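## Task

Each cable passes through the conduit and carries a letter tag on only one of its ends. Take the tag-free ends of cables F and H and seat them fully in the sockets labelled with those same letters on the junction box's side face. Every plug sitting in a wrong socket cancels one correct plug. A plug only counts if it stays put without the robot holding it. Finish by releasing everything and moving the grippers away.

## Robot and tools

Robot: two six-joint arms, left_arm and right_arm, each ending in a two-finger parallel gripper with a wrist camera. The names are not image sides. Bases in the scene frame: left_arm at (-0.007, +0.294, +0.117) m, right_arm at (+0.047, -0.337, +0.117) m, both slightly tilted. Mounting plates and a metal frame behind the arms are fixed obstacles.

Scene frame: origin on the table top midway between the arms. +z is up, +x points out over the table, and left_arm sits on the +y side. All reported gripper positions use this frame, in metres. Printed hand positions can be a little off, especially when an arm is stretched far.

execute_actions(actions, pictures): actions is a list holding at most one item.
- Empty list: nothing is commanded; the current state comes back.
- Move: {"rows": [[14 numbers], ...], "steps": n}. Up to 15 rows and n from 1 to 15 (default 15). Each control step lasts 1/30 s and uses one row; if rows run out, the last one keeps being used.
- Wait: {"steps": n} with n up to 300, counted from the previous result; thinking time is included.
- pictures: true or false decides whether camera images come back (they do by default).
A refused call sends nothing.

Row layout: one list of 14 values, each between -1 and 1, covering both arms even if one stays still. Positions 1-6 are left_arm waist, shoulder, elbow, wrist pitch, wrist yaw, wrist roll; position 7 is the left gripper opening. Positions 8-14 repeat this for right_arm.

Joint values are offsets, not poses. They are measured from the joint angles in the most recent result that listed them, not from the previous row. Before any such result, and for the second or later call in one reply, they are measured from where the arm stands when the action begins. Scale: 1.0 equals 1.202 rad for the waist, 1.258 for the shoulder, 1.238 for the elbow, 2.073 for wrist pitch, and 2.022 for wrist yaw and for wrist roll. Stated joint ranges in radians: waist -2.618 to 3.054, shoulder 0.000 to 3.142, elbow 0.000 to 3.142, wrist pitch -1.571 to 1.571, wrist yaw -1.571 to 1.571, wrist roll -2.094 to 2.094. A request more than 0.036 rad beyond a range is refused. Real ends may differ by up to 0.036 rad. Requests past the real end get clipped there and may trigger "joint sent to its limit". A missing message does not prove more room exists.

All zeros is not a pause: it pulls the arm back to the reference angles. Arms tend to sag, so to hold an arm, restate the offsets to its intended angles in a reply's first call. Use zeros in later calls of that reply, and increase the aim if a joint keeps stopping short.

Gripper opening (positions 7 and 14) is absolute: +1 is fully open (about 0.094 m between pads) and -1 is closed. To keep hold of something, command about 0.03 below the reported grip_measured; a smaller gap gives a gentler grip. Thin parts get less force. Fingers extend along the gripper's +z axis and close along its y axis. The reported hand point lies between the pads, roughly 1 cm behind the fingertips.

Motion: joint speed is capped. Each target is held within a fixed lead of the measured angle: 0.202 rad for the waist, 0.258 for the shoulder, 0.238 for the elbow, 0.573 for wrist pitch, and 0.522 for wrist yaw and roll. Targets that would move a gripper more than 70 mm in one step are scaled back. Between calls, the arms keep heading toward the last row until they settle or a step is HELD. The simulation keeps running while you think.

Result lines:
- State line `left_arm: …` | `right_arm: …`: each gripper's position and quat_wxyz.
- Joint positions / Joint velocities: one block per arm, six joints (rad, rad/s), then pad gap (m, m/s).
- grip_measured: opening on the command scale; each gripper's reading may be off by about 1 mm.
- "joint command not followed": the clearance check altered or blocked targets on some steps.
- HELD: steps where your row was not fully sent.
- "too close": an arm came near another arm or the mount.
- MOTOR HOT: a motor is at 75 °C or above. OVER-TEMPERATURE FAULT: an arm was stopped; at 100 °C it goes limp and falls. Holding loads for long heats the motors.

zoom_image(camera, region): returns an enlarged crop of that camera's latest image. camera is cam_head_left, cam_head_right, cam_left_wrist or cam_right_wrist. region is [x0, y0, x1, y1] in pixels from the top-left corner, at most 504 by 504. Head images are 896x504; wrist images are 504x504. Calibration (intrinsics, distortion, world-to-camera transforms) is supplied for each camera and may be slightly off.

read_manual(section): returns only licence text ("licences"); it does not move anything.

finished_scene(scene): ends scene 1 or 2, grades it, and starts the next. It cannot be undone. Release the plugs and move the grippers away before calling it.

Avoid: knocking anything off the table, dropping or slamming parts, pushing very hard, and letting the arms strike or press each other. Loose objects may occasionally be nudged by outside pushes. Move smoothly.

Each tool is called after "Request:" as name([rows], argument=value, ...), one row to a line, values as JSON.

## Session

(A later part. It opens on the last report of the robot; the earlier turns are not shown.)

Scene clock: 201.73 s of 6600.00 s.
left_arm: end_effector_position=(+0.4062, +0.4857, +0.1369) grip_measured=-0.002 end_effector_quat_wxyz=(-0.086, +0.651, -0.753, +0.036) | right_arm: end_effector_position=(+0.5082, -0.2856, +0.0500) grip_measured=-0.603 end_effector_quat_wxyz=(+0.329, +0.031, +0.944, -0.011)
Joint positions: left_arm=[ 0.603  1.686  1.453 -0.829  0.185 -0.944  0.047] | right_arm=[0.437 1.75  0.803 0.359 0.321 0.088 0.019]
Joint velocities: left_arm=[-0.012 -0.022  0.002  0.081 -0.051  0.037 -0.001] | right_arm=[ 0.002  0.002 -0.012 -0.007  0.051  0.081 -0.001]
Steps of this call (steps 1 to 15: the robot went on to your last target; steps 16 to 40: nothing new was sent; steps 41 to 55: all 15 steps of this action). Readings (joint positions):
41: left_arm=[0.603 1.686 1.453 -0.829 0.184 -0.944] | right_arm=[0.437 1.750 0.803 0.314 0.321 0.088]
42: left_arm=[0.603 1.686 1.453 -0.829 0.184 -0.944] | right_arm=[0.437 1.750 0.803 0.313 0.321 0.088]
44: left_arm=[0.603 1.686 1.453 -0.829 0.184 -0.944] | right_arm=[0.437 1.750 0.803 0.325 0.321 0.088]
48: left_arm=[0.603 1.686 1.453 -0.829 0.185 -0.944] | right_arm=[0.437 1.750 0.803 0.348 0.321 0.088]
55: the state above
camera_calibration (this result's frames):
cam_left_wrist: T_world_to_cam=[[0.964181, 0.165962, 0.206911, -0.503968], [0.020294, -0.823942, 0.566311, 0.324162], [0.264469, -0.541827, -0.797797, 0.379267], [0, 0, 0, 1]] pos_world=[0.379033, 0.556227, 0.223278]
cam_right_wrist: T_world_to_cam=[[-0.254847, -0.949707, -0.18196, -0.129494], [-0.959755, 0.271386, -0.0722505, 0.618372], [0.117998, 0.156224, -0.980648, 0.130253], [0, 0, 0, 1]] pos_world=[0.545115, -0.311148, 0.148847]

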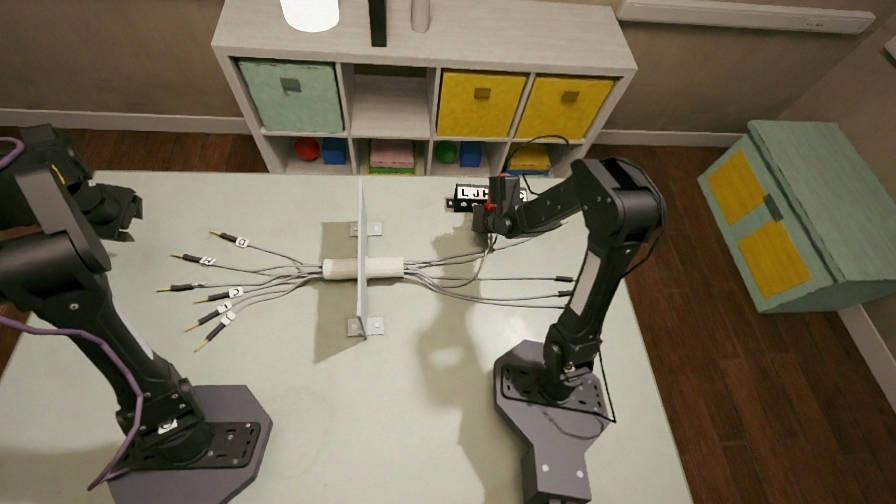

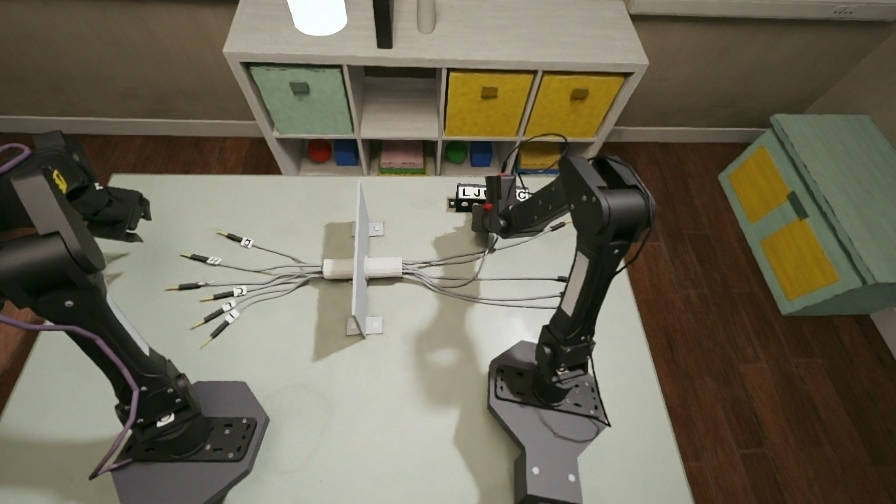

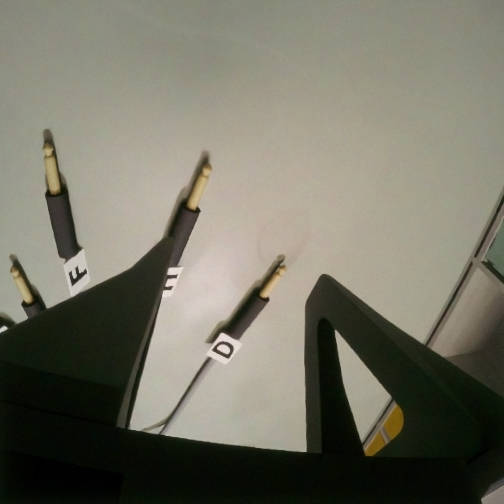

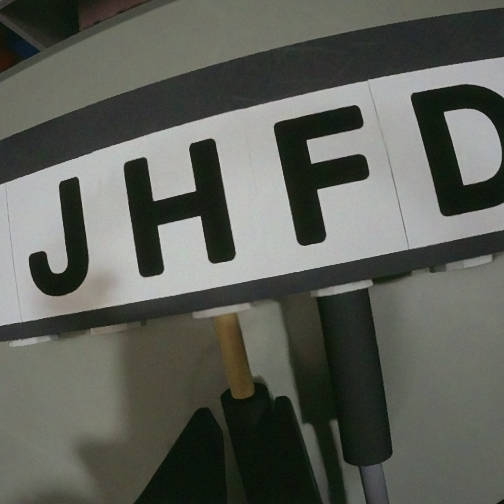

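Request:
execute_actions([
  {"rows":[[0,0,0,0,0,0,0,0,0,0,0.02,0,0,-0.7],[0,0,0,0,0,0,0,0,0,0,0.02,0,0,-0.8],[0,0,0,0,0,0,0,0,0,0,0.02,0,0,-0.8],[0,0,0,0,0,0,0,0,0,0,0.02,0,0,-0.8],[0,0,0,0,0,0,0,0,0,0,0.02,0,0,-0.8],[0,0,0,0,0,0,0,0,0,0.02,0.025,0,0,-0.8],[0,0,0,0,0,0,0,0,0.005,0.04,0.03,0,0,-0.8],[0,0,0,0,0,0,0,0,0.01,0.055,0.035,0,0,-0.8],[0,0,0,0,0,0,0,0,0.015,0.07,0.04,0,0,-0.8]],"steps":15},
])

Scene clock: 203.53 s of 6600.00 s.
left_arm: end_effector_position=(+0.4062, +0.4856, +0.1369) grip_measured=-0.002 end_effector_quat_wxyz=(-0.086, +0.651, -0.753, +0.036) | right_arm: end_effector_position=(+0.5112, -0.2859, +0.0497) grip_measured=-0.770 end_effector_quat_wxyz=(+0.325, +0.031, +0.945, -0.014)
Joint positions: left_arm=[ 0.603  1.686  1.453 -0.829  0.185 -0.944  0.047] | right_arm=[0.437 1.758 0.824 0.336 0.327 0.088 0.011]
Joint velocities: left_arm=[-0.017  0.007 -0.007 -0.037  0.007  0.037 -0.   ] | right_arm=[ 0.002  0.002 -0.012 -0.095  0.081 -0.007 -0.   ]
Steps of this call (steps 1 to 15: the robot went on to your last target; steps 16 to 39: nothing new was sent; steps 40 to 54: all 15 steps of this action). Readings (joint positions):
40: left_arm=[0.603 1.686 1.453 -0.829 0.185 -0.944] | right_arm=[0.437 1.750 0.803 0.363 0.321 0.088]
41: left_arm=[0.603 1.686 1.453 -0.829 0.185 -0.944] | right_arm=[0.437 1.750 0.803 0.365 0.321 0.088]
43: left_arm=[0.603 1.686 1.453 -0.829 0.185 -0.944] | right_arm=[0.437 1.750 0.803 0.367 0.322 0.088]
47: left_arm=[0.603 1.686 1.453 -0.829 0.185 -0.944] | right_arm=[0.437 1.751 0.807 0.365 0.323 0.088]
54: the state above
camera_calibration (this result's frames):
cam_left_wrist: T_world_to_cam=[[0.964156, 0.165964, 0.207024, -0.503994], [0.0201378, -0.823755, 0.566588, 0.324045], [0.264571, -0.54211, -0.797571, 0.379293], [0, 0, 0, 1]] pos_world=[0.379054, 0.556197, 0.223252]
cam_right_wrist: T_world_to_cam=[[-0.258031, -0.950353, -0.173921, -0.128055], [-0.959829, 0.272695, -0.0660675, 0.62141], [0.110215, 0.149887, -0.982541, 0.131907], [0, 0, 0, 1]] pos_world=[0.548867, -0.310924, 0.148388]

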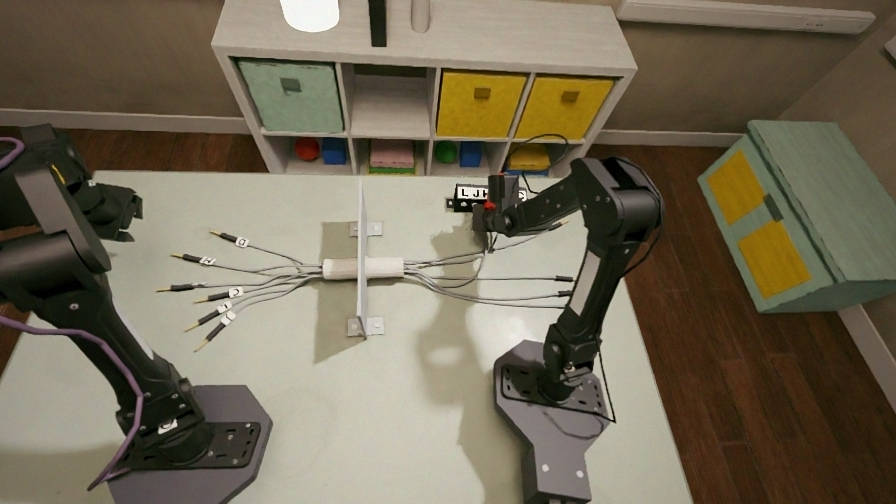

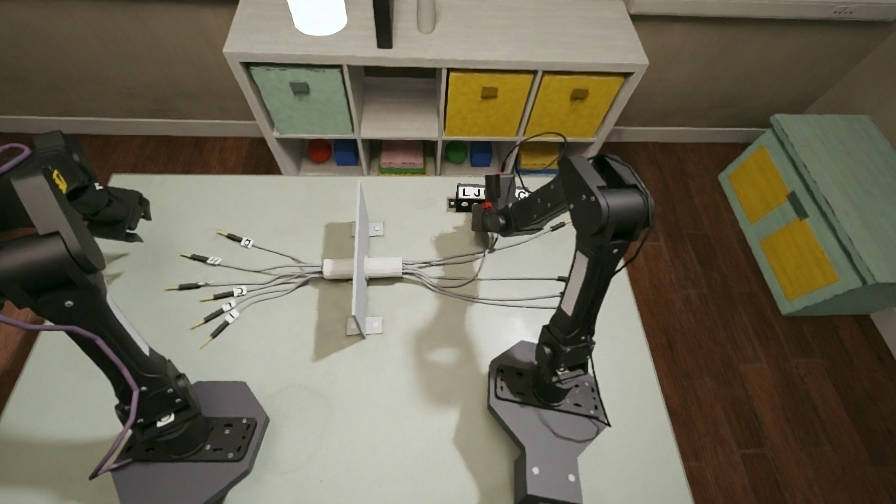

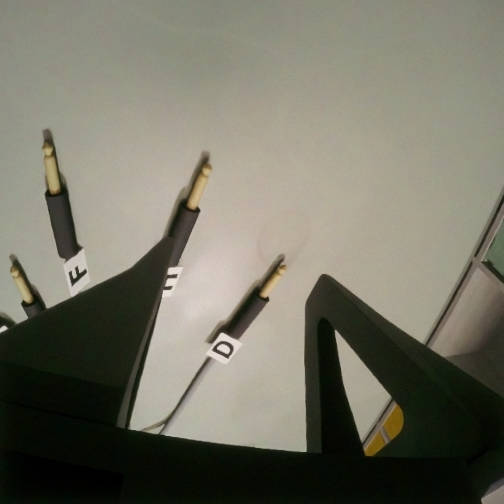

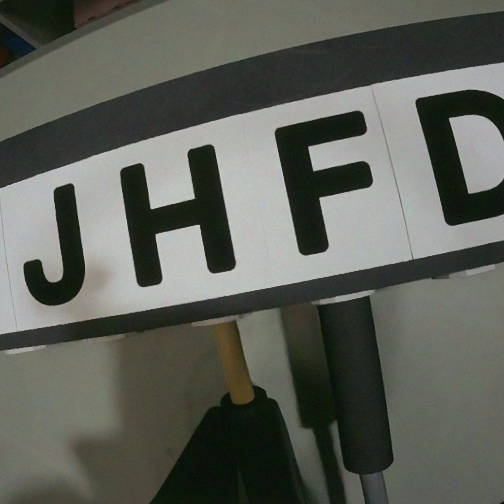

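Progressing with z held. Repeat with same balance, stronger.

Request:
execute_actions([
  {"rows":[[0,0,0,0,0,0,0,0,0.005,0.05,0.035,0,0,-0.8],[0,0,0,0,0,0,0,0,0.01,0.06,0.04,0,0,-0.8],[0,0,0,0,0,0,0,0,0.015,0.07,0.05,0,0,-0.8],[0,0,0,0,0,0,0,0,0.015,0.08,0.055,0,0,-0.8],[0,0,0,0,0,0,0,0,0.02,0.09,0.06,0,0,-0.8],[0,0,0,0,0,0,0,0,0.02,0.1,0.065,0,0,-0.8],[0,0,0,0,0,0,0,0,0.025,0.11,0.07,0,0,-0.8]],"steps":15},
])

Scene clock: 204.77 s of 6600.00 s.
left_arm: end_effector_position=(+0.4063, +0.4855, +0.1369) grip_measured=-0.002 end_effector_quat_wxyz=(-0.086, +0.651, -0.753, +0.037) | right_arm: end_effector_position=(+0.5138, -0.2863, +0.0441) grip_measured=-0.770 end_effector_quat_wxyz=(+0.308, +0.028, +0.951, -0.023)
Joint positions: left_arm=[ 0.603  1.686  1.453 -0.829  0.186 -0.944  0.047] | right_arm=[0.437 1.783 0.871 0.275 0.339 0.088 0.011]
Joint velocities: left_arm=[ 0.017  0.002 -0.002 -0.037  0.066  0.007 -0.   ] | right_arm=[ 0.012 -0.007  0.002 -0.066 -0.007  0.095  0.001]
Steps of this call (steps 1 to 15: the robot went on to your last target; steps 16 to 22: nothing new was sent; steps 23 to 37: all 15 steps of this action). Readings (joint positions):
23: left_arm=[0.603 1.686 1.453 -0.829 0.186 -0.944] | right_arm=[0.437 1.758 0.825 0.333 0.327 0.088]
24: left_arm=[0.603 1.686 1.453 -0.829 0.186 -0.944] | right_arm=[0.437 1.758 0.827 0.331 0.327 0.088]
26: left_arm=[0.603 1.686 1.453 -0.829 0.186 -0.944] | right_arm=[0.437 1.758 0.835 0.317 0.328 0.088]
30: left_arm=[0.603 1.686 1.453 -0.829 0.186 -0.944] | right_arm=[0.437 1.780 0.863 0.289 0.336 0.088]
37: the state above
camera_calibration (this result's frames):
cam_left_wrist: T_world_to_cam=[[0.964107, 0.165967, 0.207251, -0.504048], [0.0198252, -0.823381, 0.567142, 0.323812], [0.264773, -0.542677, -0.797118, 0.379345], [0, 0, 0, 1]] pos_world=[0.379096, 0.556138, 0.2232]
cam_right_wrist: T_world_to_cam=[[-0.264014, -0.95309, -0.148042, -0.127556], [-0.961737, 0.271783, -0.0345936, 0.623043], [0.073206, 0.133244, -0.988376, 0.140697], [0, 0, 0, 1]] pos_world=[0.555227, -0.309652, 0.141731]

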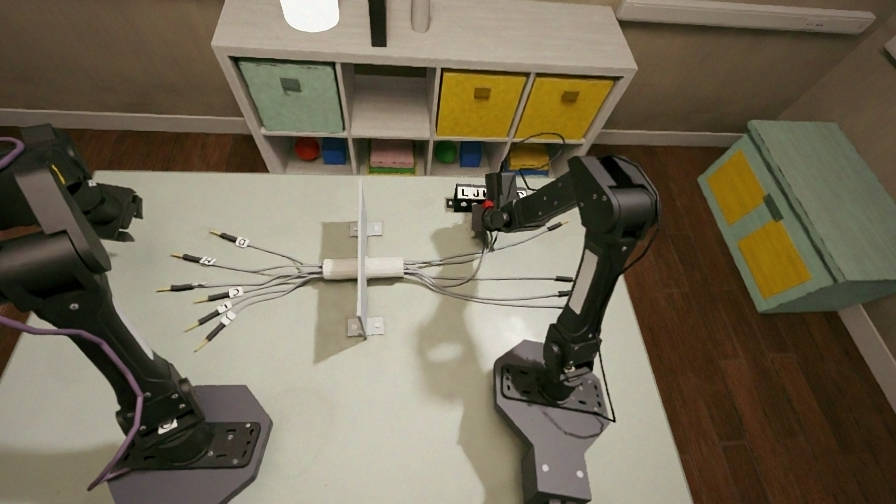

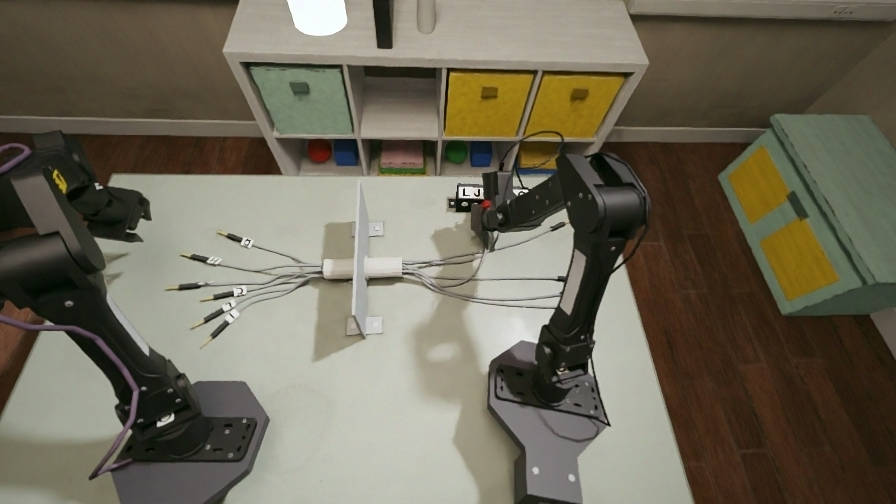

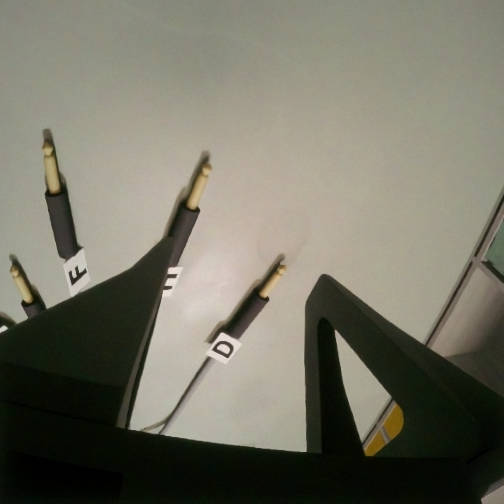

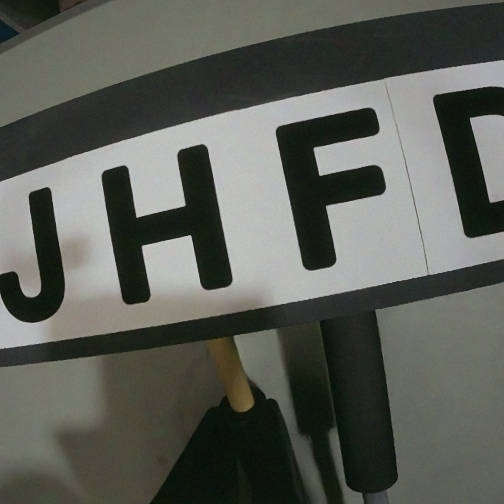

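Request:
execute_actions([
  {"rows":[[0,0,0,0,0,0,0,0,-0.02,0,0.03,0,0,-0.72],[0,0,0,0,0,0,0,0,-0.02,0,0.03,0,0,-0.64],[0,0,0,0,0,0,0,0,-0.03,-0.02,0.04,0,0,-0.64],[0,0,0,0,0,0,0,0,-0.04,-0.03,0.04,0,0,-0.64]],"steps":15},
])

Scene clock: 206.77 s of 6600.00 s.
left_arm: end_effector_position=(+0.4063, +0.4854, +0.1369) grip_measured=-0.002 end_effector_quat_wxyz=(-0.085, +0.651, -0.753, +0.037) | right_arm: end_effector_position=(+0.5214, -0.2869, +0.0551) grip_measured=-0.643 end_effector_quat_wxyz=(+0.336, +0.036, +0.941, -0.018)
Joint positions: left_arm=[ 0.603  1.686  1.453 -0.829  0.187 -0.944  0.047] | right_arm=[0.437 1.765 0.852 0.338 0.338 0.089 0.017]
Joint velocities: left_arm=[ 0.002  0.002 -0.002 -0.022 -0.022 -0.051 -0.   ] | right_arm=[ 0.002 -0.007 -0.012 -0.022  0.007 -0.022  0.   ]
Steps of this call (steps 1 to 15: the robot went on to your last target; steps 16 to 45: nothing new was sent; steps 46 to 60: all 15 steps of this action). Readings (joint positions):
46: left_arm=[0.603 1.686 1.453 -0.829 0.186 -0.944] | right_arm=[0.437 1.783 0.870 0.269 0.339 0.089]
47: left_arm=[0.603 1.686 1.453 -0.829 0.186 -0.944] | right_arm=[0.437 1.783 0.870 0.273 0.339 0.089]
49: left_arm=[0.603 1.686 1.453 -0.829 0.186 -0.944] | right_arm=[0.437 1.780 0.866 0.297 0.339 0.089]
53: left_arm=[0.603 1.686 1.453 -0.829 0.186 -0.944] | right_arm=[0.437 1.766 0.853 0.323 0.338 0.089]
60: the state above
camera_calibration (this result's frames):
cam_left_wrist: T_world_to_cam=[[0.964057, 0.165971, 0.207477, -0.504102], [0.0195124, -0.823007, 0.567695, 0.323579], [0.264976, -0.543243, -0.796665, 0.379397], [0, 0, 0, 1]] pos_world=[0.379139, 0.556078, 0.223148]
cam_right_wrist: T_world_to_cam=[[-0.265928, -0.947768, -0.176122, -0.12043], [-0.954674, 0.284268, -0.0882627, 0.633733], [0.133718, 0.144667, -0.980403, 0.122428], [0, 0, 0, 1]] pos_world=[0.556612, -0.312001, 0.154754]

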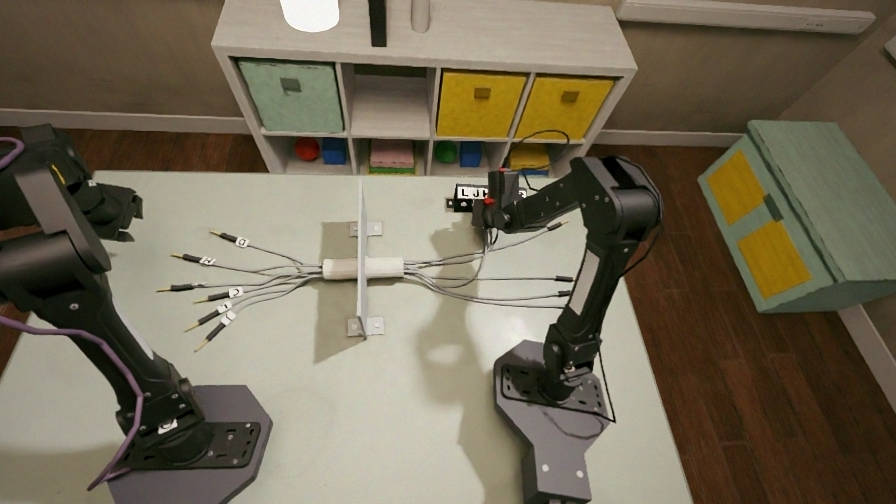

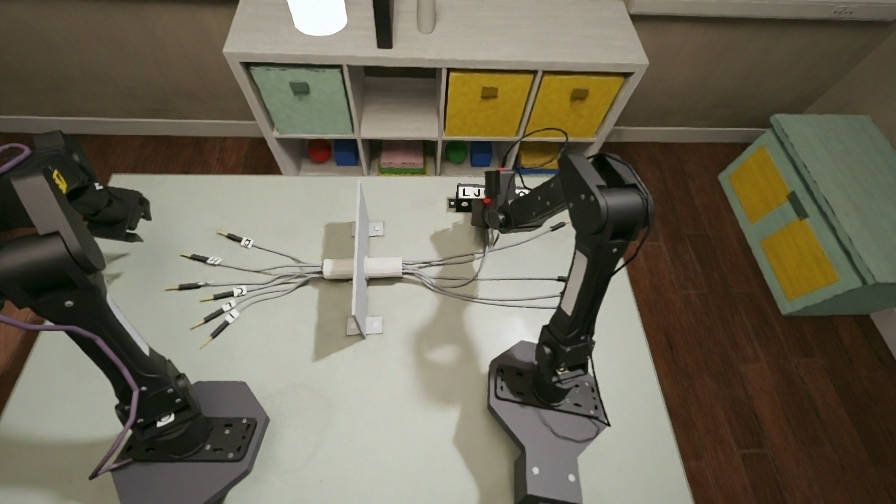

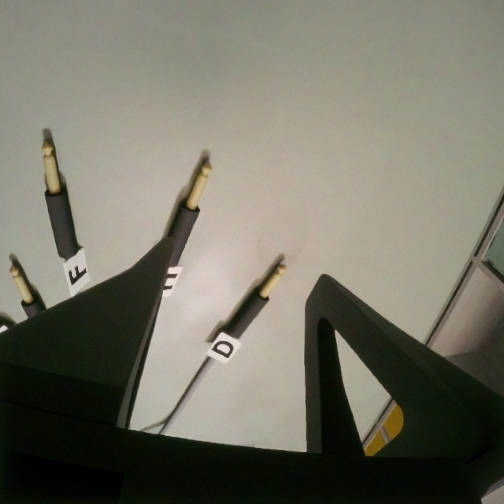

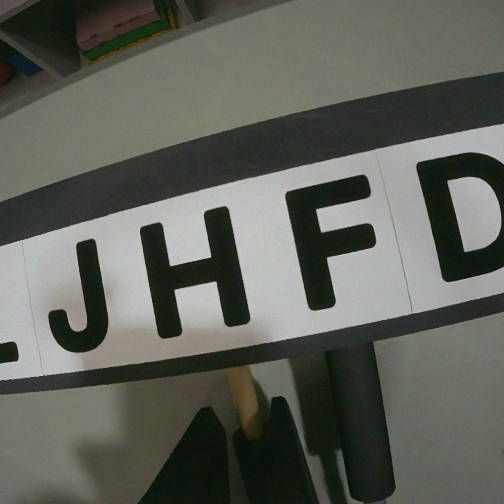

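Request:
execute_actions([
  {"rows":[[0,0,0,0,0,0,0,0,-0.03,-0.03,0.02,0,0,-0.62],[0,0,0,0,0,0,0,0,-0.055,-0.057,0.02,0,0,-0.62]],"steps":15},
])

Scene clock: 207.90 s of 6600.00 s.
left_arm: end_effector_position=(+0.4063, +0.4853, +0.1369) grip_measured=-0.002 end_effector_quat_wxyz=(-0.085, +0.651, -0.754, +0.037) | right_arm: end_effector_position=(+0.5099, -0.2897, +0.0572) grip_measured=-0.623 end_effector_quat_wxyz=(+0.337, +0.037, +0.941, -0.018)
Joint positions: left_arm=[ 0.603  1.686  1.453 -0.829  0.187 -0.944  0.047] | right_arm=[0.437 1.729 0.797 0.362 0.338 0.089 0.018]
Joint velocities: left_arm=[-0.017  0.002  0.002 -0.037 -0.037  0.007 -0.003] | right_arm=[-0.002 -0.007  0.027 -0.037 -0.022 -0.081  0.001]
Steps of this call (steps 1 to 15: the robot went on to your last target; steps 16 to 19: nothing new was sent; steps 20 to 34: all 15 steps of this action). Readings (joint positions):
20: left_arm=[0.603 1.686 1.453 -0.829 0.187 -0.944] | right_arm=[0.437 1.765 0.850 0.345 0.338 0.089]
21: left_arm=[0.603 1.686 1.453 -0.829 0.187 -0.944] | right_arm=[0.437 1.760 0.840 0.354 0.338 0.089]
23: left_arm=[0.603 1.686 1.453 -0.829 0.187 -0.944] | right_arm=[0.437 1.740 0.811 0.357 0.338 0.089]
27: left_arm=[0.603 1.686 1.453 -0.829 0.187 -0.944] | right_arm=[0.437 1.729 0.797 0.358 0.338 0.089]
34: the state above
camera_calibration (this result's frames):
cam_left_wrist: T_world_to_cam=[[0.964033, 0.165972, 0.207591, -0.504129], [0.019356, -0.82282, 0.567972, 0.323462], [0.265078, -0.543525, -0.796438, 0.379422], [0, 0, 0, 1]] pos_world=[0.37916, 0.556048, 0.223122]
cam_right_wrist: T_world_to_cam=[[-0.265985, -0.947436, -0.177814, -0.125576], [-0.954132, 0.285046, -0.0915439, 0.623829], [0.137417, 0.145309, -0.979797, 0.124697], [0, 0, 0, 1]] pos_world=[0.544678, -0.314915, 0.156956]

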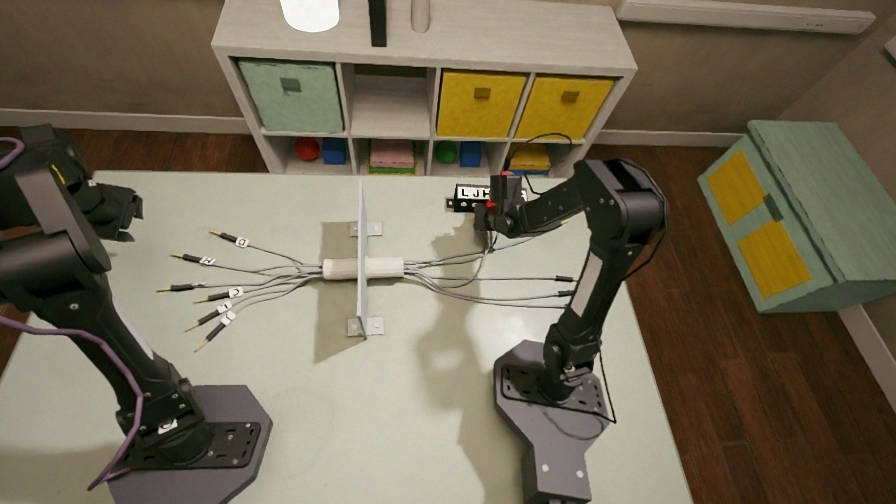

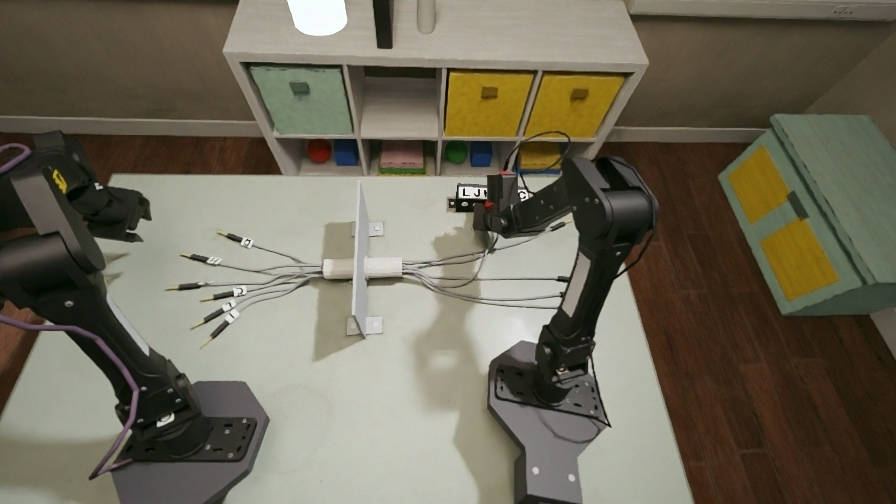

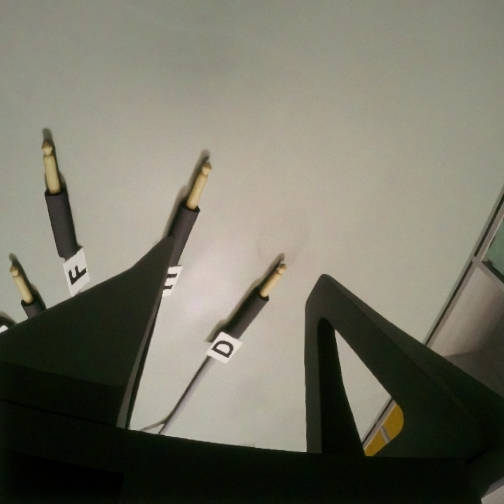

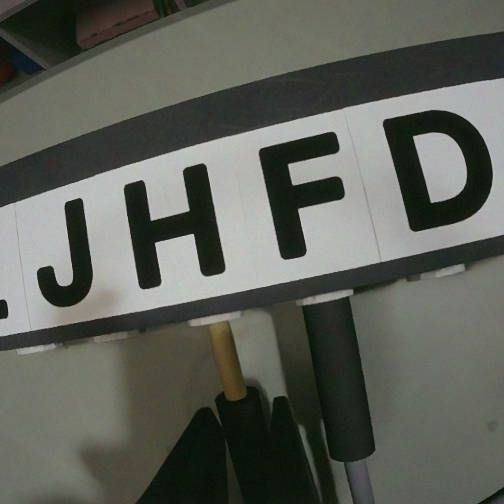

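Request:
execute_actions([
  {"rows":[[0,0,0,0,0,0,0,-0.008,-0.01,-0.015,0.01,-0.015,0,-0.55],[0,0,0,0,0,0,0,-0.016,-0.02,-0.03,0.005,-0.03,0,-0.55]],"steps":15},
])

Scene clock: 209.70 s of 6600.00 s.
left_arm: end_effector_position=(+0.4064, +0.4852, +0.1369) grip_measured=-0.002 end_effector_quat_wxyz=(-0.085, +0.651, -0.754, +0.038) | right_arm: end_effector_position=(+0.5023, -0.2853, +0.0505) grip_measured=-0.553 end_effector_quat_wxyz=(+0.328, +0.030, +0.944, +0.003)
Joint positions: left_arm=[ 0.603  1.686  1.453 -0.829  0.188 -0.944  0.047] | right_arm=[0.427 1.729 0.774 0.367 0.285 0.089 0.021]
Joint velocities: left_arm=[-0.012 -0.002 -0.007  0.007  0.007 -0.037 -0.001] | right_arm=[ 0.007 -0.007 -0.012 -0.051 -0.095  0.007 -0.   ]
Steps of this call (steps 1 to 15: the robot went on to your last target; steps 16 to 39: nothing new was sent; steps 40 to 54: all 15 steps of this action). Readings (joint positions):
40: left_arm=[0.603 1.686 1.453 -0.829 0.187 -0.944] | right_arm=[0.437 1.729 0.797 0.362 0.335 0.089]
41: left_arm=[0.603 1.686 1.453 -0.829 0.187 -0.944] | right_arm=[0.436 1.729 0.794 0.364 0.326 0.089]
43: left_arm=[0.603 1.686 1.453 -0.829 0.187 -0.944] | right_arm=[0.432 1.729 0.786 0.367 0.309 0.089]
47: left_arm=[0.603 1.686 1.453 -0.829 0.187 -0.944] | right_arm=[0.427 1.729 0.774 0.367 0.294 0.089]
54: the state above
camera_calibration (this result's frames):
cam_left_wrist: T_world_to_cam=[[0.963983, 0.165976, 0.207817, -0.504183], [0.019043, -0.822446, 0.568525, 0.323229], [0.26528, -0.544091, -0.795985, 0.379474], [0, 0, 0, 1]] pos_world=[0.379202, 0.555989, 0.22307]
cam_right_wrist: T_world_to_cam=[[-0.244052, -0.947635, -0.205976, -0.134285], [-0.963043, 0.26179, -0.0633508, 0.611166], [0.113956, 0.182903, -0.976504, 0.140866], [0, 0, 0, 1]] pos_world=[0.539754, -0.313015, 0.148614]

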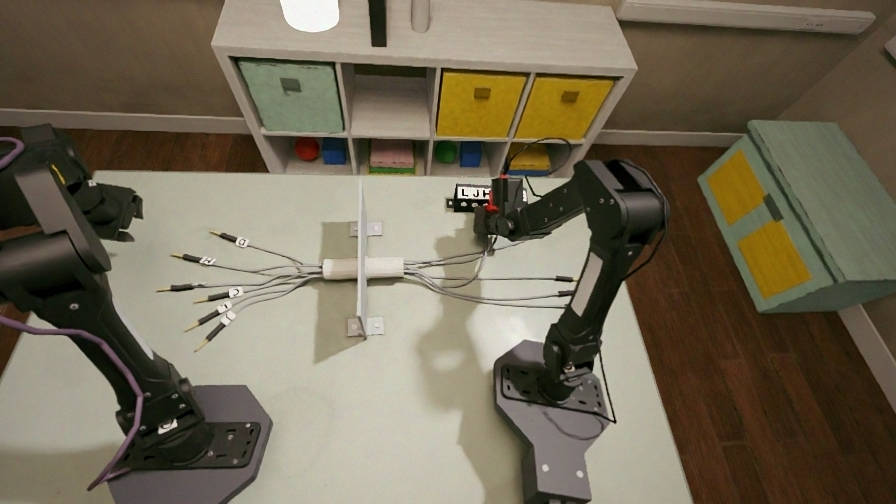

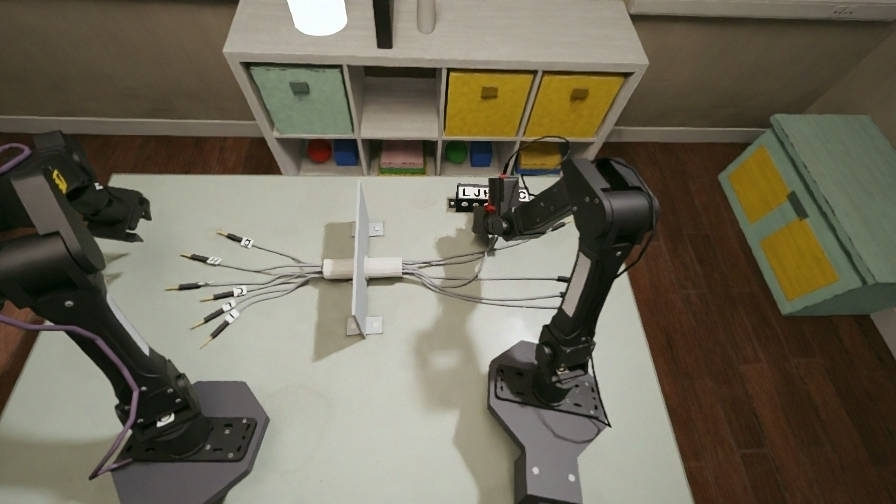

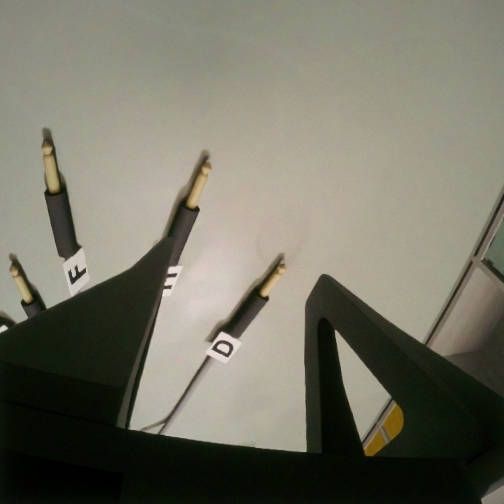

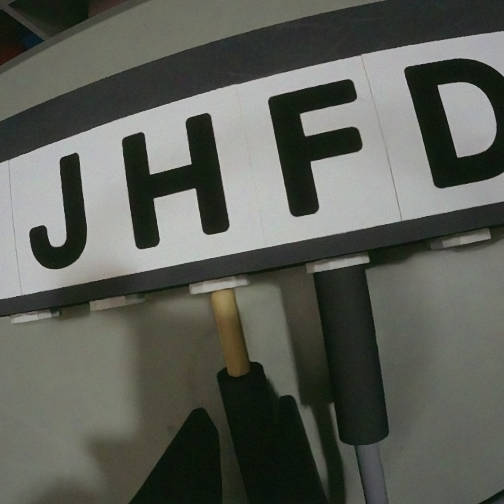

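Request:
execute_actions([
  {"rows":[[0,0,0,0,0,0,0,-0.01,0,0,0.02,0,0,-0.66],[0,0,0,0,0,0,0,-0.01,0,0,0.02,0,0,-0.74],[0,0,0,0,0,0,0,-0.01,0,0,0.02,0,0,-0.8],[0,0,0,0,0,0,0,-0.01,0,0,0.02,0,0,-0.8],[0,0,0,0,0,0,0,-0.01,0,0,0.02,0,0,-0.8],[0,0,0,0,0,0,0,0,0.005,0.02,0.03,-0.005,0,-0.8],[0,0,0,0,0,0,0,0,0.01,0.035,0.045,-0.01,0,-0.8],[0,0,0,0,0,0,0,0,0.015,0.05,0.06,-0.015,0,-0.8],[0,0,0,0,0,0,0,0,0.02,0.06,0.075,-0.02,0,-0.8],[0,0,0,0,0,0,0,0,0.025,0.07,0.09,-0.025,0,-0.8]],"steps":15},
])

Scene clock: 211.13 s of 6600.00 s.
left_arm: end_effector_position=(+0.4064, +0.4851, +0.1369) grip_measured=-0.002 end_effector_quat_wxyz=(-0.085, +0.651, -0.754, +0.038) | right_arm: end_effector_position=(+0.5069, -0.2830, +0.0451) grip_measured=-0.783 end_effector_quat_wxyz=(+0.330, +0.031, +0.944, +0.005)
Joint positions: left_arm=[ 0.603  1.686  1.453 -0.829  0.188 -0.944  0.047] | right_arm=[0.427 1.762 0.79  0.388 0.283 0.092 0.01 ]
Joint velocities: left_arm=[ 0.012 -0.012 -0.007 -0.066 -0.066 -0.022  0.   ] | right_arm=[-0.017  0.012 -0.007  0.022  0.007  0.007 -0.   ]
Steps of this call (steps 1 to 15: the robot went on to your last target; steps 16 to 28: nothing new was sent; steps 29 to 43: all 15 steps of this action). Readings (joint positions):
29: left_arm=[0.603 1.686 1.453 -0.829 0.188 -0.944] | right_arm=[0.427 1.729 0.774 0.369 0.283 0.089]
30: left_arm=[0.603 1.686 1.453 -0.829 0.188 -0.944] | right_arm=[0.427 1.729 0.774 0.372 0.283 0.089]
32: left_arm=[0.603 1.686 1.453 -0.829 0.188 -0.944] | right_arm=[0.427 1.729 0.774 0.376 0.283 0.089]
36: left_arm=[0.603 1.686 1.453 -0.829 0.188 -0.944] | right_arm=[0.427 1.731 0.776 0.380 0.283 0.089]
43: the state above
camera_calibration (this result's frames):
cam_left_wrist: T_world_to_cam=[[0.963959, 0.165978, 0.20793, -0.50421], [0.0188864, -0.822258, 0.568801, 0.323112], [0.265381, -0.544374, -0.795758, 0.3795], [0, 0, 0, 1]] pos_world=[0.379223, 0.555959, 0.223044]
cam_right_wrist: T_world_to_cam=[[-0.245123, -0.94627, -0.210921, -0.13094], [-0.962253, 0.264002, -0.0661228, 0.614964], [0.118253, 0.186751, -0.975264, 0.133469], [0, 0, 0, 1]] pos_world=[0.543872, -0.311181, 0.143212]

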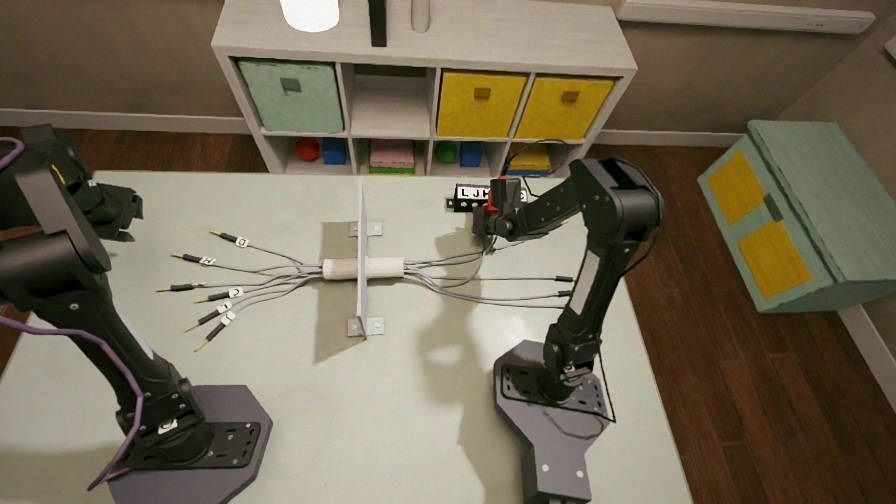

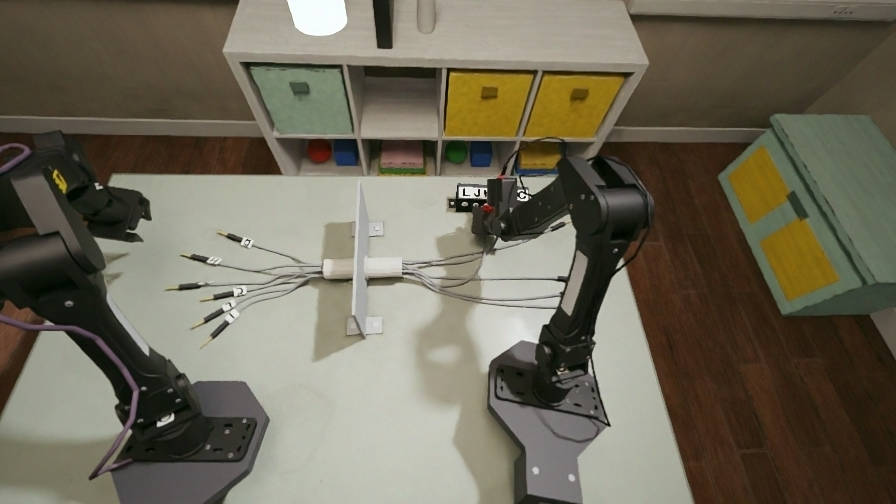

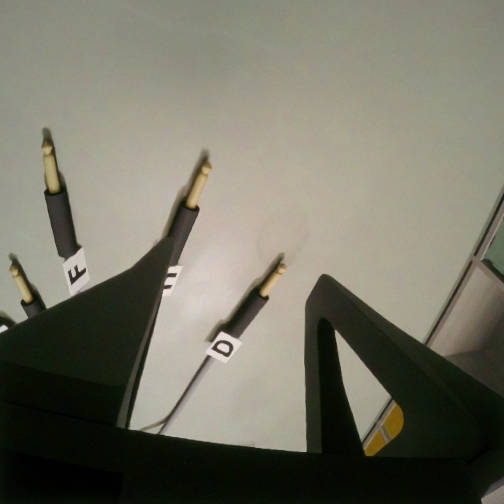

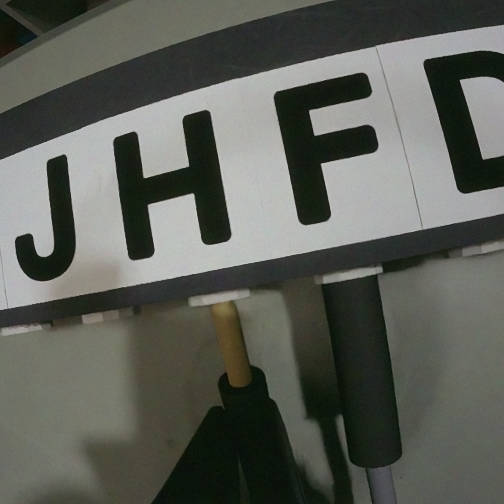

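Request:
execute_actions([
  {"rows":[[0,0,0,0,0,0,0,0,-0.02,0.03,0.04,0,0,-0.85],[0,0,0,0,0,0,0,0,-0.025,0.05,0.05,0,0,-0.85],[0,0,0,0,0,0,0,0,-0.025,0.065,0.06,0,0,-0.85],[0,0,0,0,0,0,0,0,-0.025,0.08,0.07,0,0,-0.85],[0,0,0,0,0,0,0,0,-0.02,0.095,0.08,0,0,-0.85],[0,0,0,0,0,0,0,0,-0.02,0.11,0.09,0,0,-0.85]],"steps":15},
])

Scene clock: 212.33 s of 6600.00 s.
left_arm: end_effector_position=(+0.4065, +0.4850, +0.1369) grip_measured=-0.002 end_effector_quat_wxyz=(-0.085, +0.651, -0.754, +0.038) | right_arm: end_effector_position=(+0.5078, -0.2843, +0.0447) grip_measured=-0.791 end_effector_quat_wxyz=(+0.318, +0.031, +0.948, -0.001)
Joint positions: left_arm=[ 0.603  1.686  1.453 -0.829  0.189 -0.944  0.047] | right_arm=[0.427 1.762 0.817 0.336 0.291 0.095 0.01 ]
Joint velocities: left_arm=[-0.017 -0.002 -0.022  0.007  0.037  0.022 -0.001] | right_arm=[ 0.002 -0.002  0.017 -0.11  -0.11  -0.051 -0.   ]
Steps of this call (steps 1 to 15: the robot went on to your last target; steps 16 to 21: nothing new was sent; steps 22 to 36: all 15 steps of this action). Readings (joint positions):
22: left_arm=[0.603 1.686 1.453 -0.829 0.188 -0.944] | right_arm=[0.427 1.762 0.790 0.384 0.287 0.093]
23: left_arm=[0.603 1.686 1.453 -0.829 0.189 -0.944] | right_arm=[0.427 1.762 0.790 0.384 0.289 0.093]
25: left_arm=[0.603 1.686 1.453 -0.829 0.189 -0.944] | right_arm=[0.427 1.762 0.797 0.378 0.290 0.093]
29: left_arm=[0.603 1.686 1.453 -0.829 0.189 -0.944] | right_arm=[0.427 1.762 0.810 0.351 0.291 0.094]
36: the state above
camera_calibration (this result's frames):
cam_left_wrist: T_world_to_cam=[[0.963909, 0.165982, 0.208157, -0.504264], [0.0185733, -0.821883, 0.569353, 0.322879], [0.265583, -0.544939, -0.795303, 0.379551], [0, 0, 0, 1]] pos_world=[0.379265, 0.555899, 0.222992]
cam_right_wrist: T_world_to_cam=[[-0.252274, -0.947686, -0.195572, -0.129423], [-0.962988, 0.265704, -0.0453404, 0.616071], [0.0949326, 0.176895, -0.979641, 0.142485], [0, 0, 0, 1]] pos_world=[0.547093, -0.31155, 0.142206]

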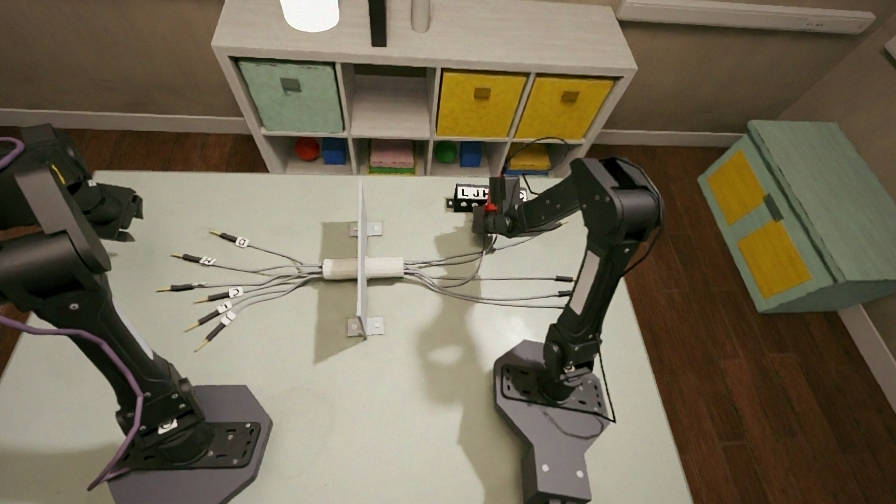

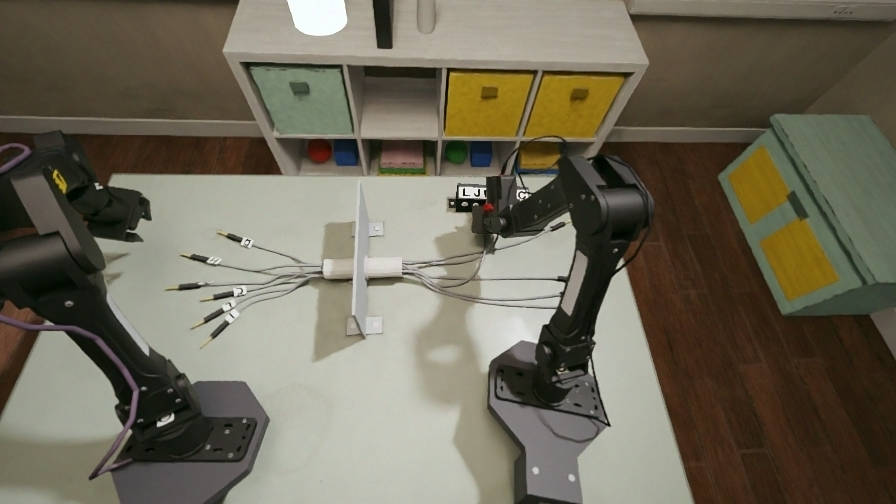

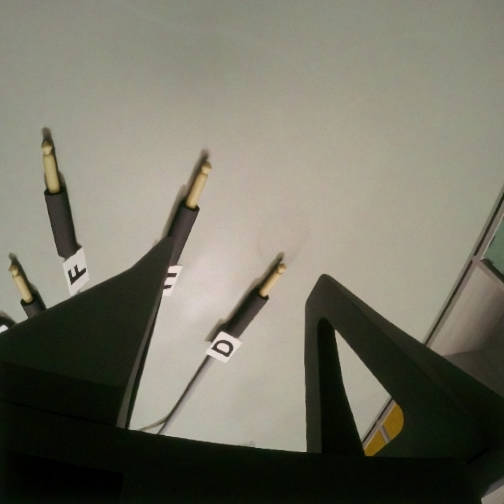

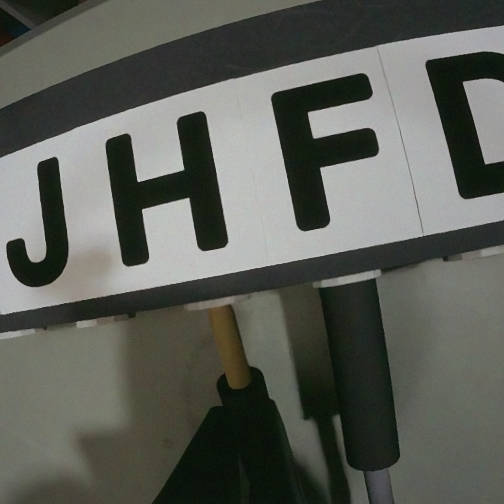

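Request:
execute_actions([
  {"rows":[[0,0,0,0,0,0,0,0,-0.03,0.02,0.04,0,0,-0.83],[0,0,0,0,0,0,0,0,-0.045,0.03,0.05,0,0,-0.83],[0,0,0,0,0,0,0,0,-0.06,0.04,0.06,0,0,-0.83],[0,0,0,0,0,0,0,0,-0.07,0.05,0.07,0,0,-0.83]],"steps":15},
])

Scene clock: 213.87 s of 6600.00 s.
left_arm: end_effector_position=(+0.4065, +0.4850, +0.1369) grip_measured=-0.002 end_effector_quat_wxyz=(-0.085, +0.651, -0.754, +0.038) | right_arm: end_effector_position=(+0.5065, -0.2852, +0.0497) grip_measured=-0.791 end_effector_quat_wxyz=(+0.315, +0.030, +0.948, -0.000)
Joint positions: left_arm=[ 0.603  1.686  1.453 -0.829  0.189 -0.944  0.047] | right_arm=[0.427 1.74  0.818 0.306 0.289 0.095 0.01 ]
Joint velocities: left_arm=[ 0.007 -0.007 -0.022 -0.022 -0.007 -0.037 -0.   ] | right_arm=[-0.002  0.012 -0.017 -0.037 -0.007  0.037 -0.   ]
Steps of this call (steps 1 to 15: the robot went on to your last target; steps 16 to 31: nothing new was sent; steps 32 to 46: all 15 steps of this action). Readings (joint positions):
32: left_arm=[0.603 1.686 1.453 -0.829 0.189 -0.944] | right_arm=[0.427 1.762 0.818 0.328 0.292 0.095]
33: left_arm=[0.603 1.686 1.453 -0.829 0.189 -0.944] | right_arm=[0.427 1.760 0.818 0.326 0.292 0.095]
35: left_arm=[0.603 1.686 1.453 -0.829 0.189 -0.944] | right_arm=[0.427 1.750 0.818 0.318 0.292 0.095]
39: left_arm=[0.603 1.686 1.453 -0.829 0.189 -0.944] | right_arm=[0.427 1.740 0.818 0.306 0.289 0.095]
46: the state above
camera_calibration (this result's frames):
cam_left_wrist: T_world_to_cam=[[0.963884, 0.165984, 0.20827, -0.504291], [0.0184166, -0.821695, 0.569629, 0.322762], [0.265684, -0.545221, -0.795076, 0.379576], [0, 0, 0, 1]] pos_world=[0.379287, 0.555869, 0.222966]
cam_right_wrist: T_world_to_cam=[[-0.251527, -0.948076, -0.194643, -0.130142], [-0.963772, 0.263792, -0.0394578, 0.614918], [0.0887543, 0.177667, -0.98008, 0.151027], [0, 0, 0, 1]] pos_world=[0.546503, -0.312427, 0.146951]

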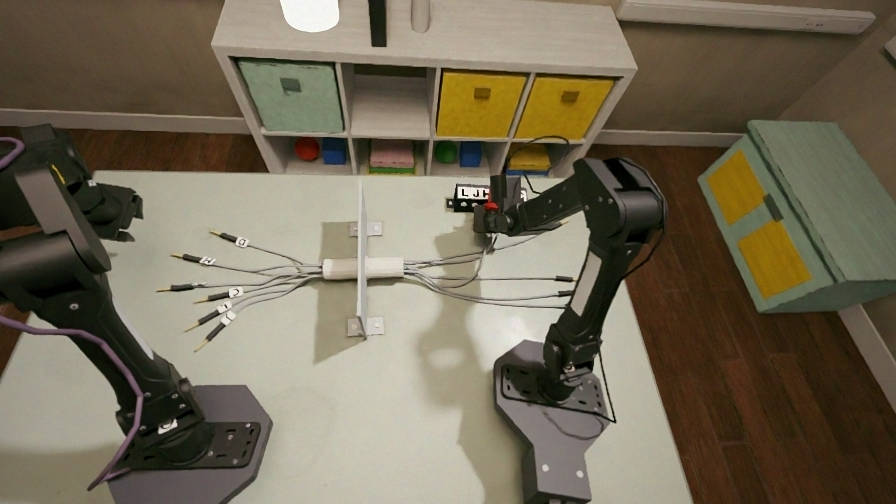

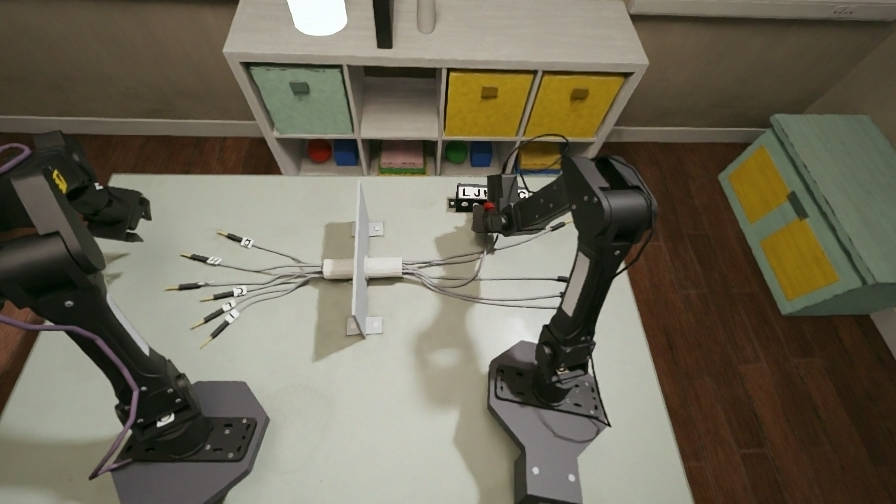

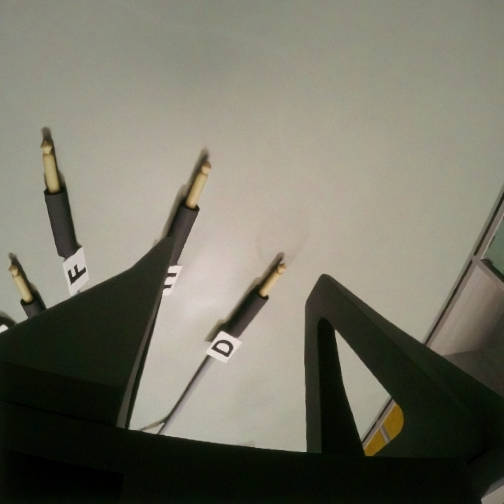

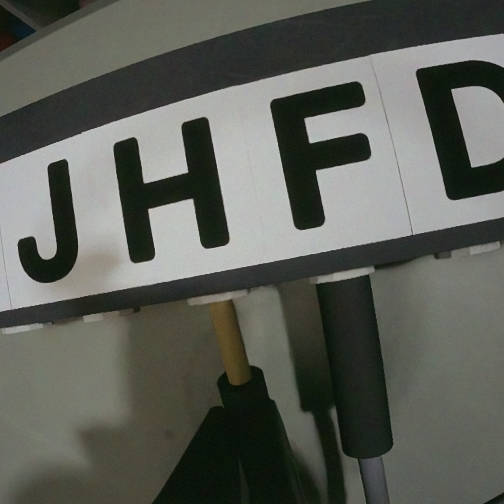

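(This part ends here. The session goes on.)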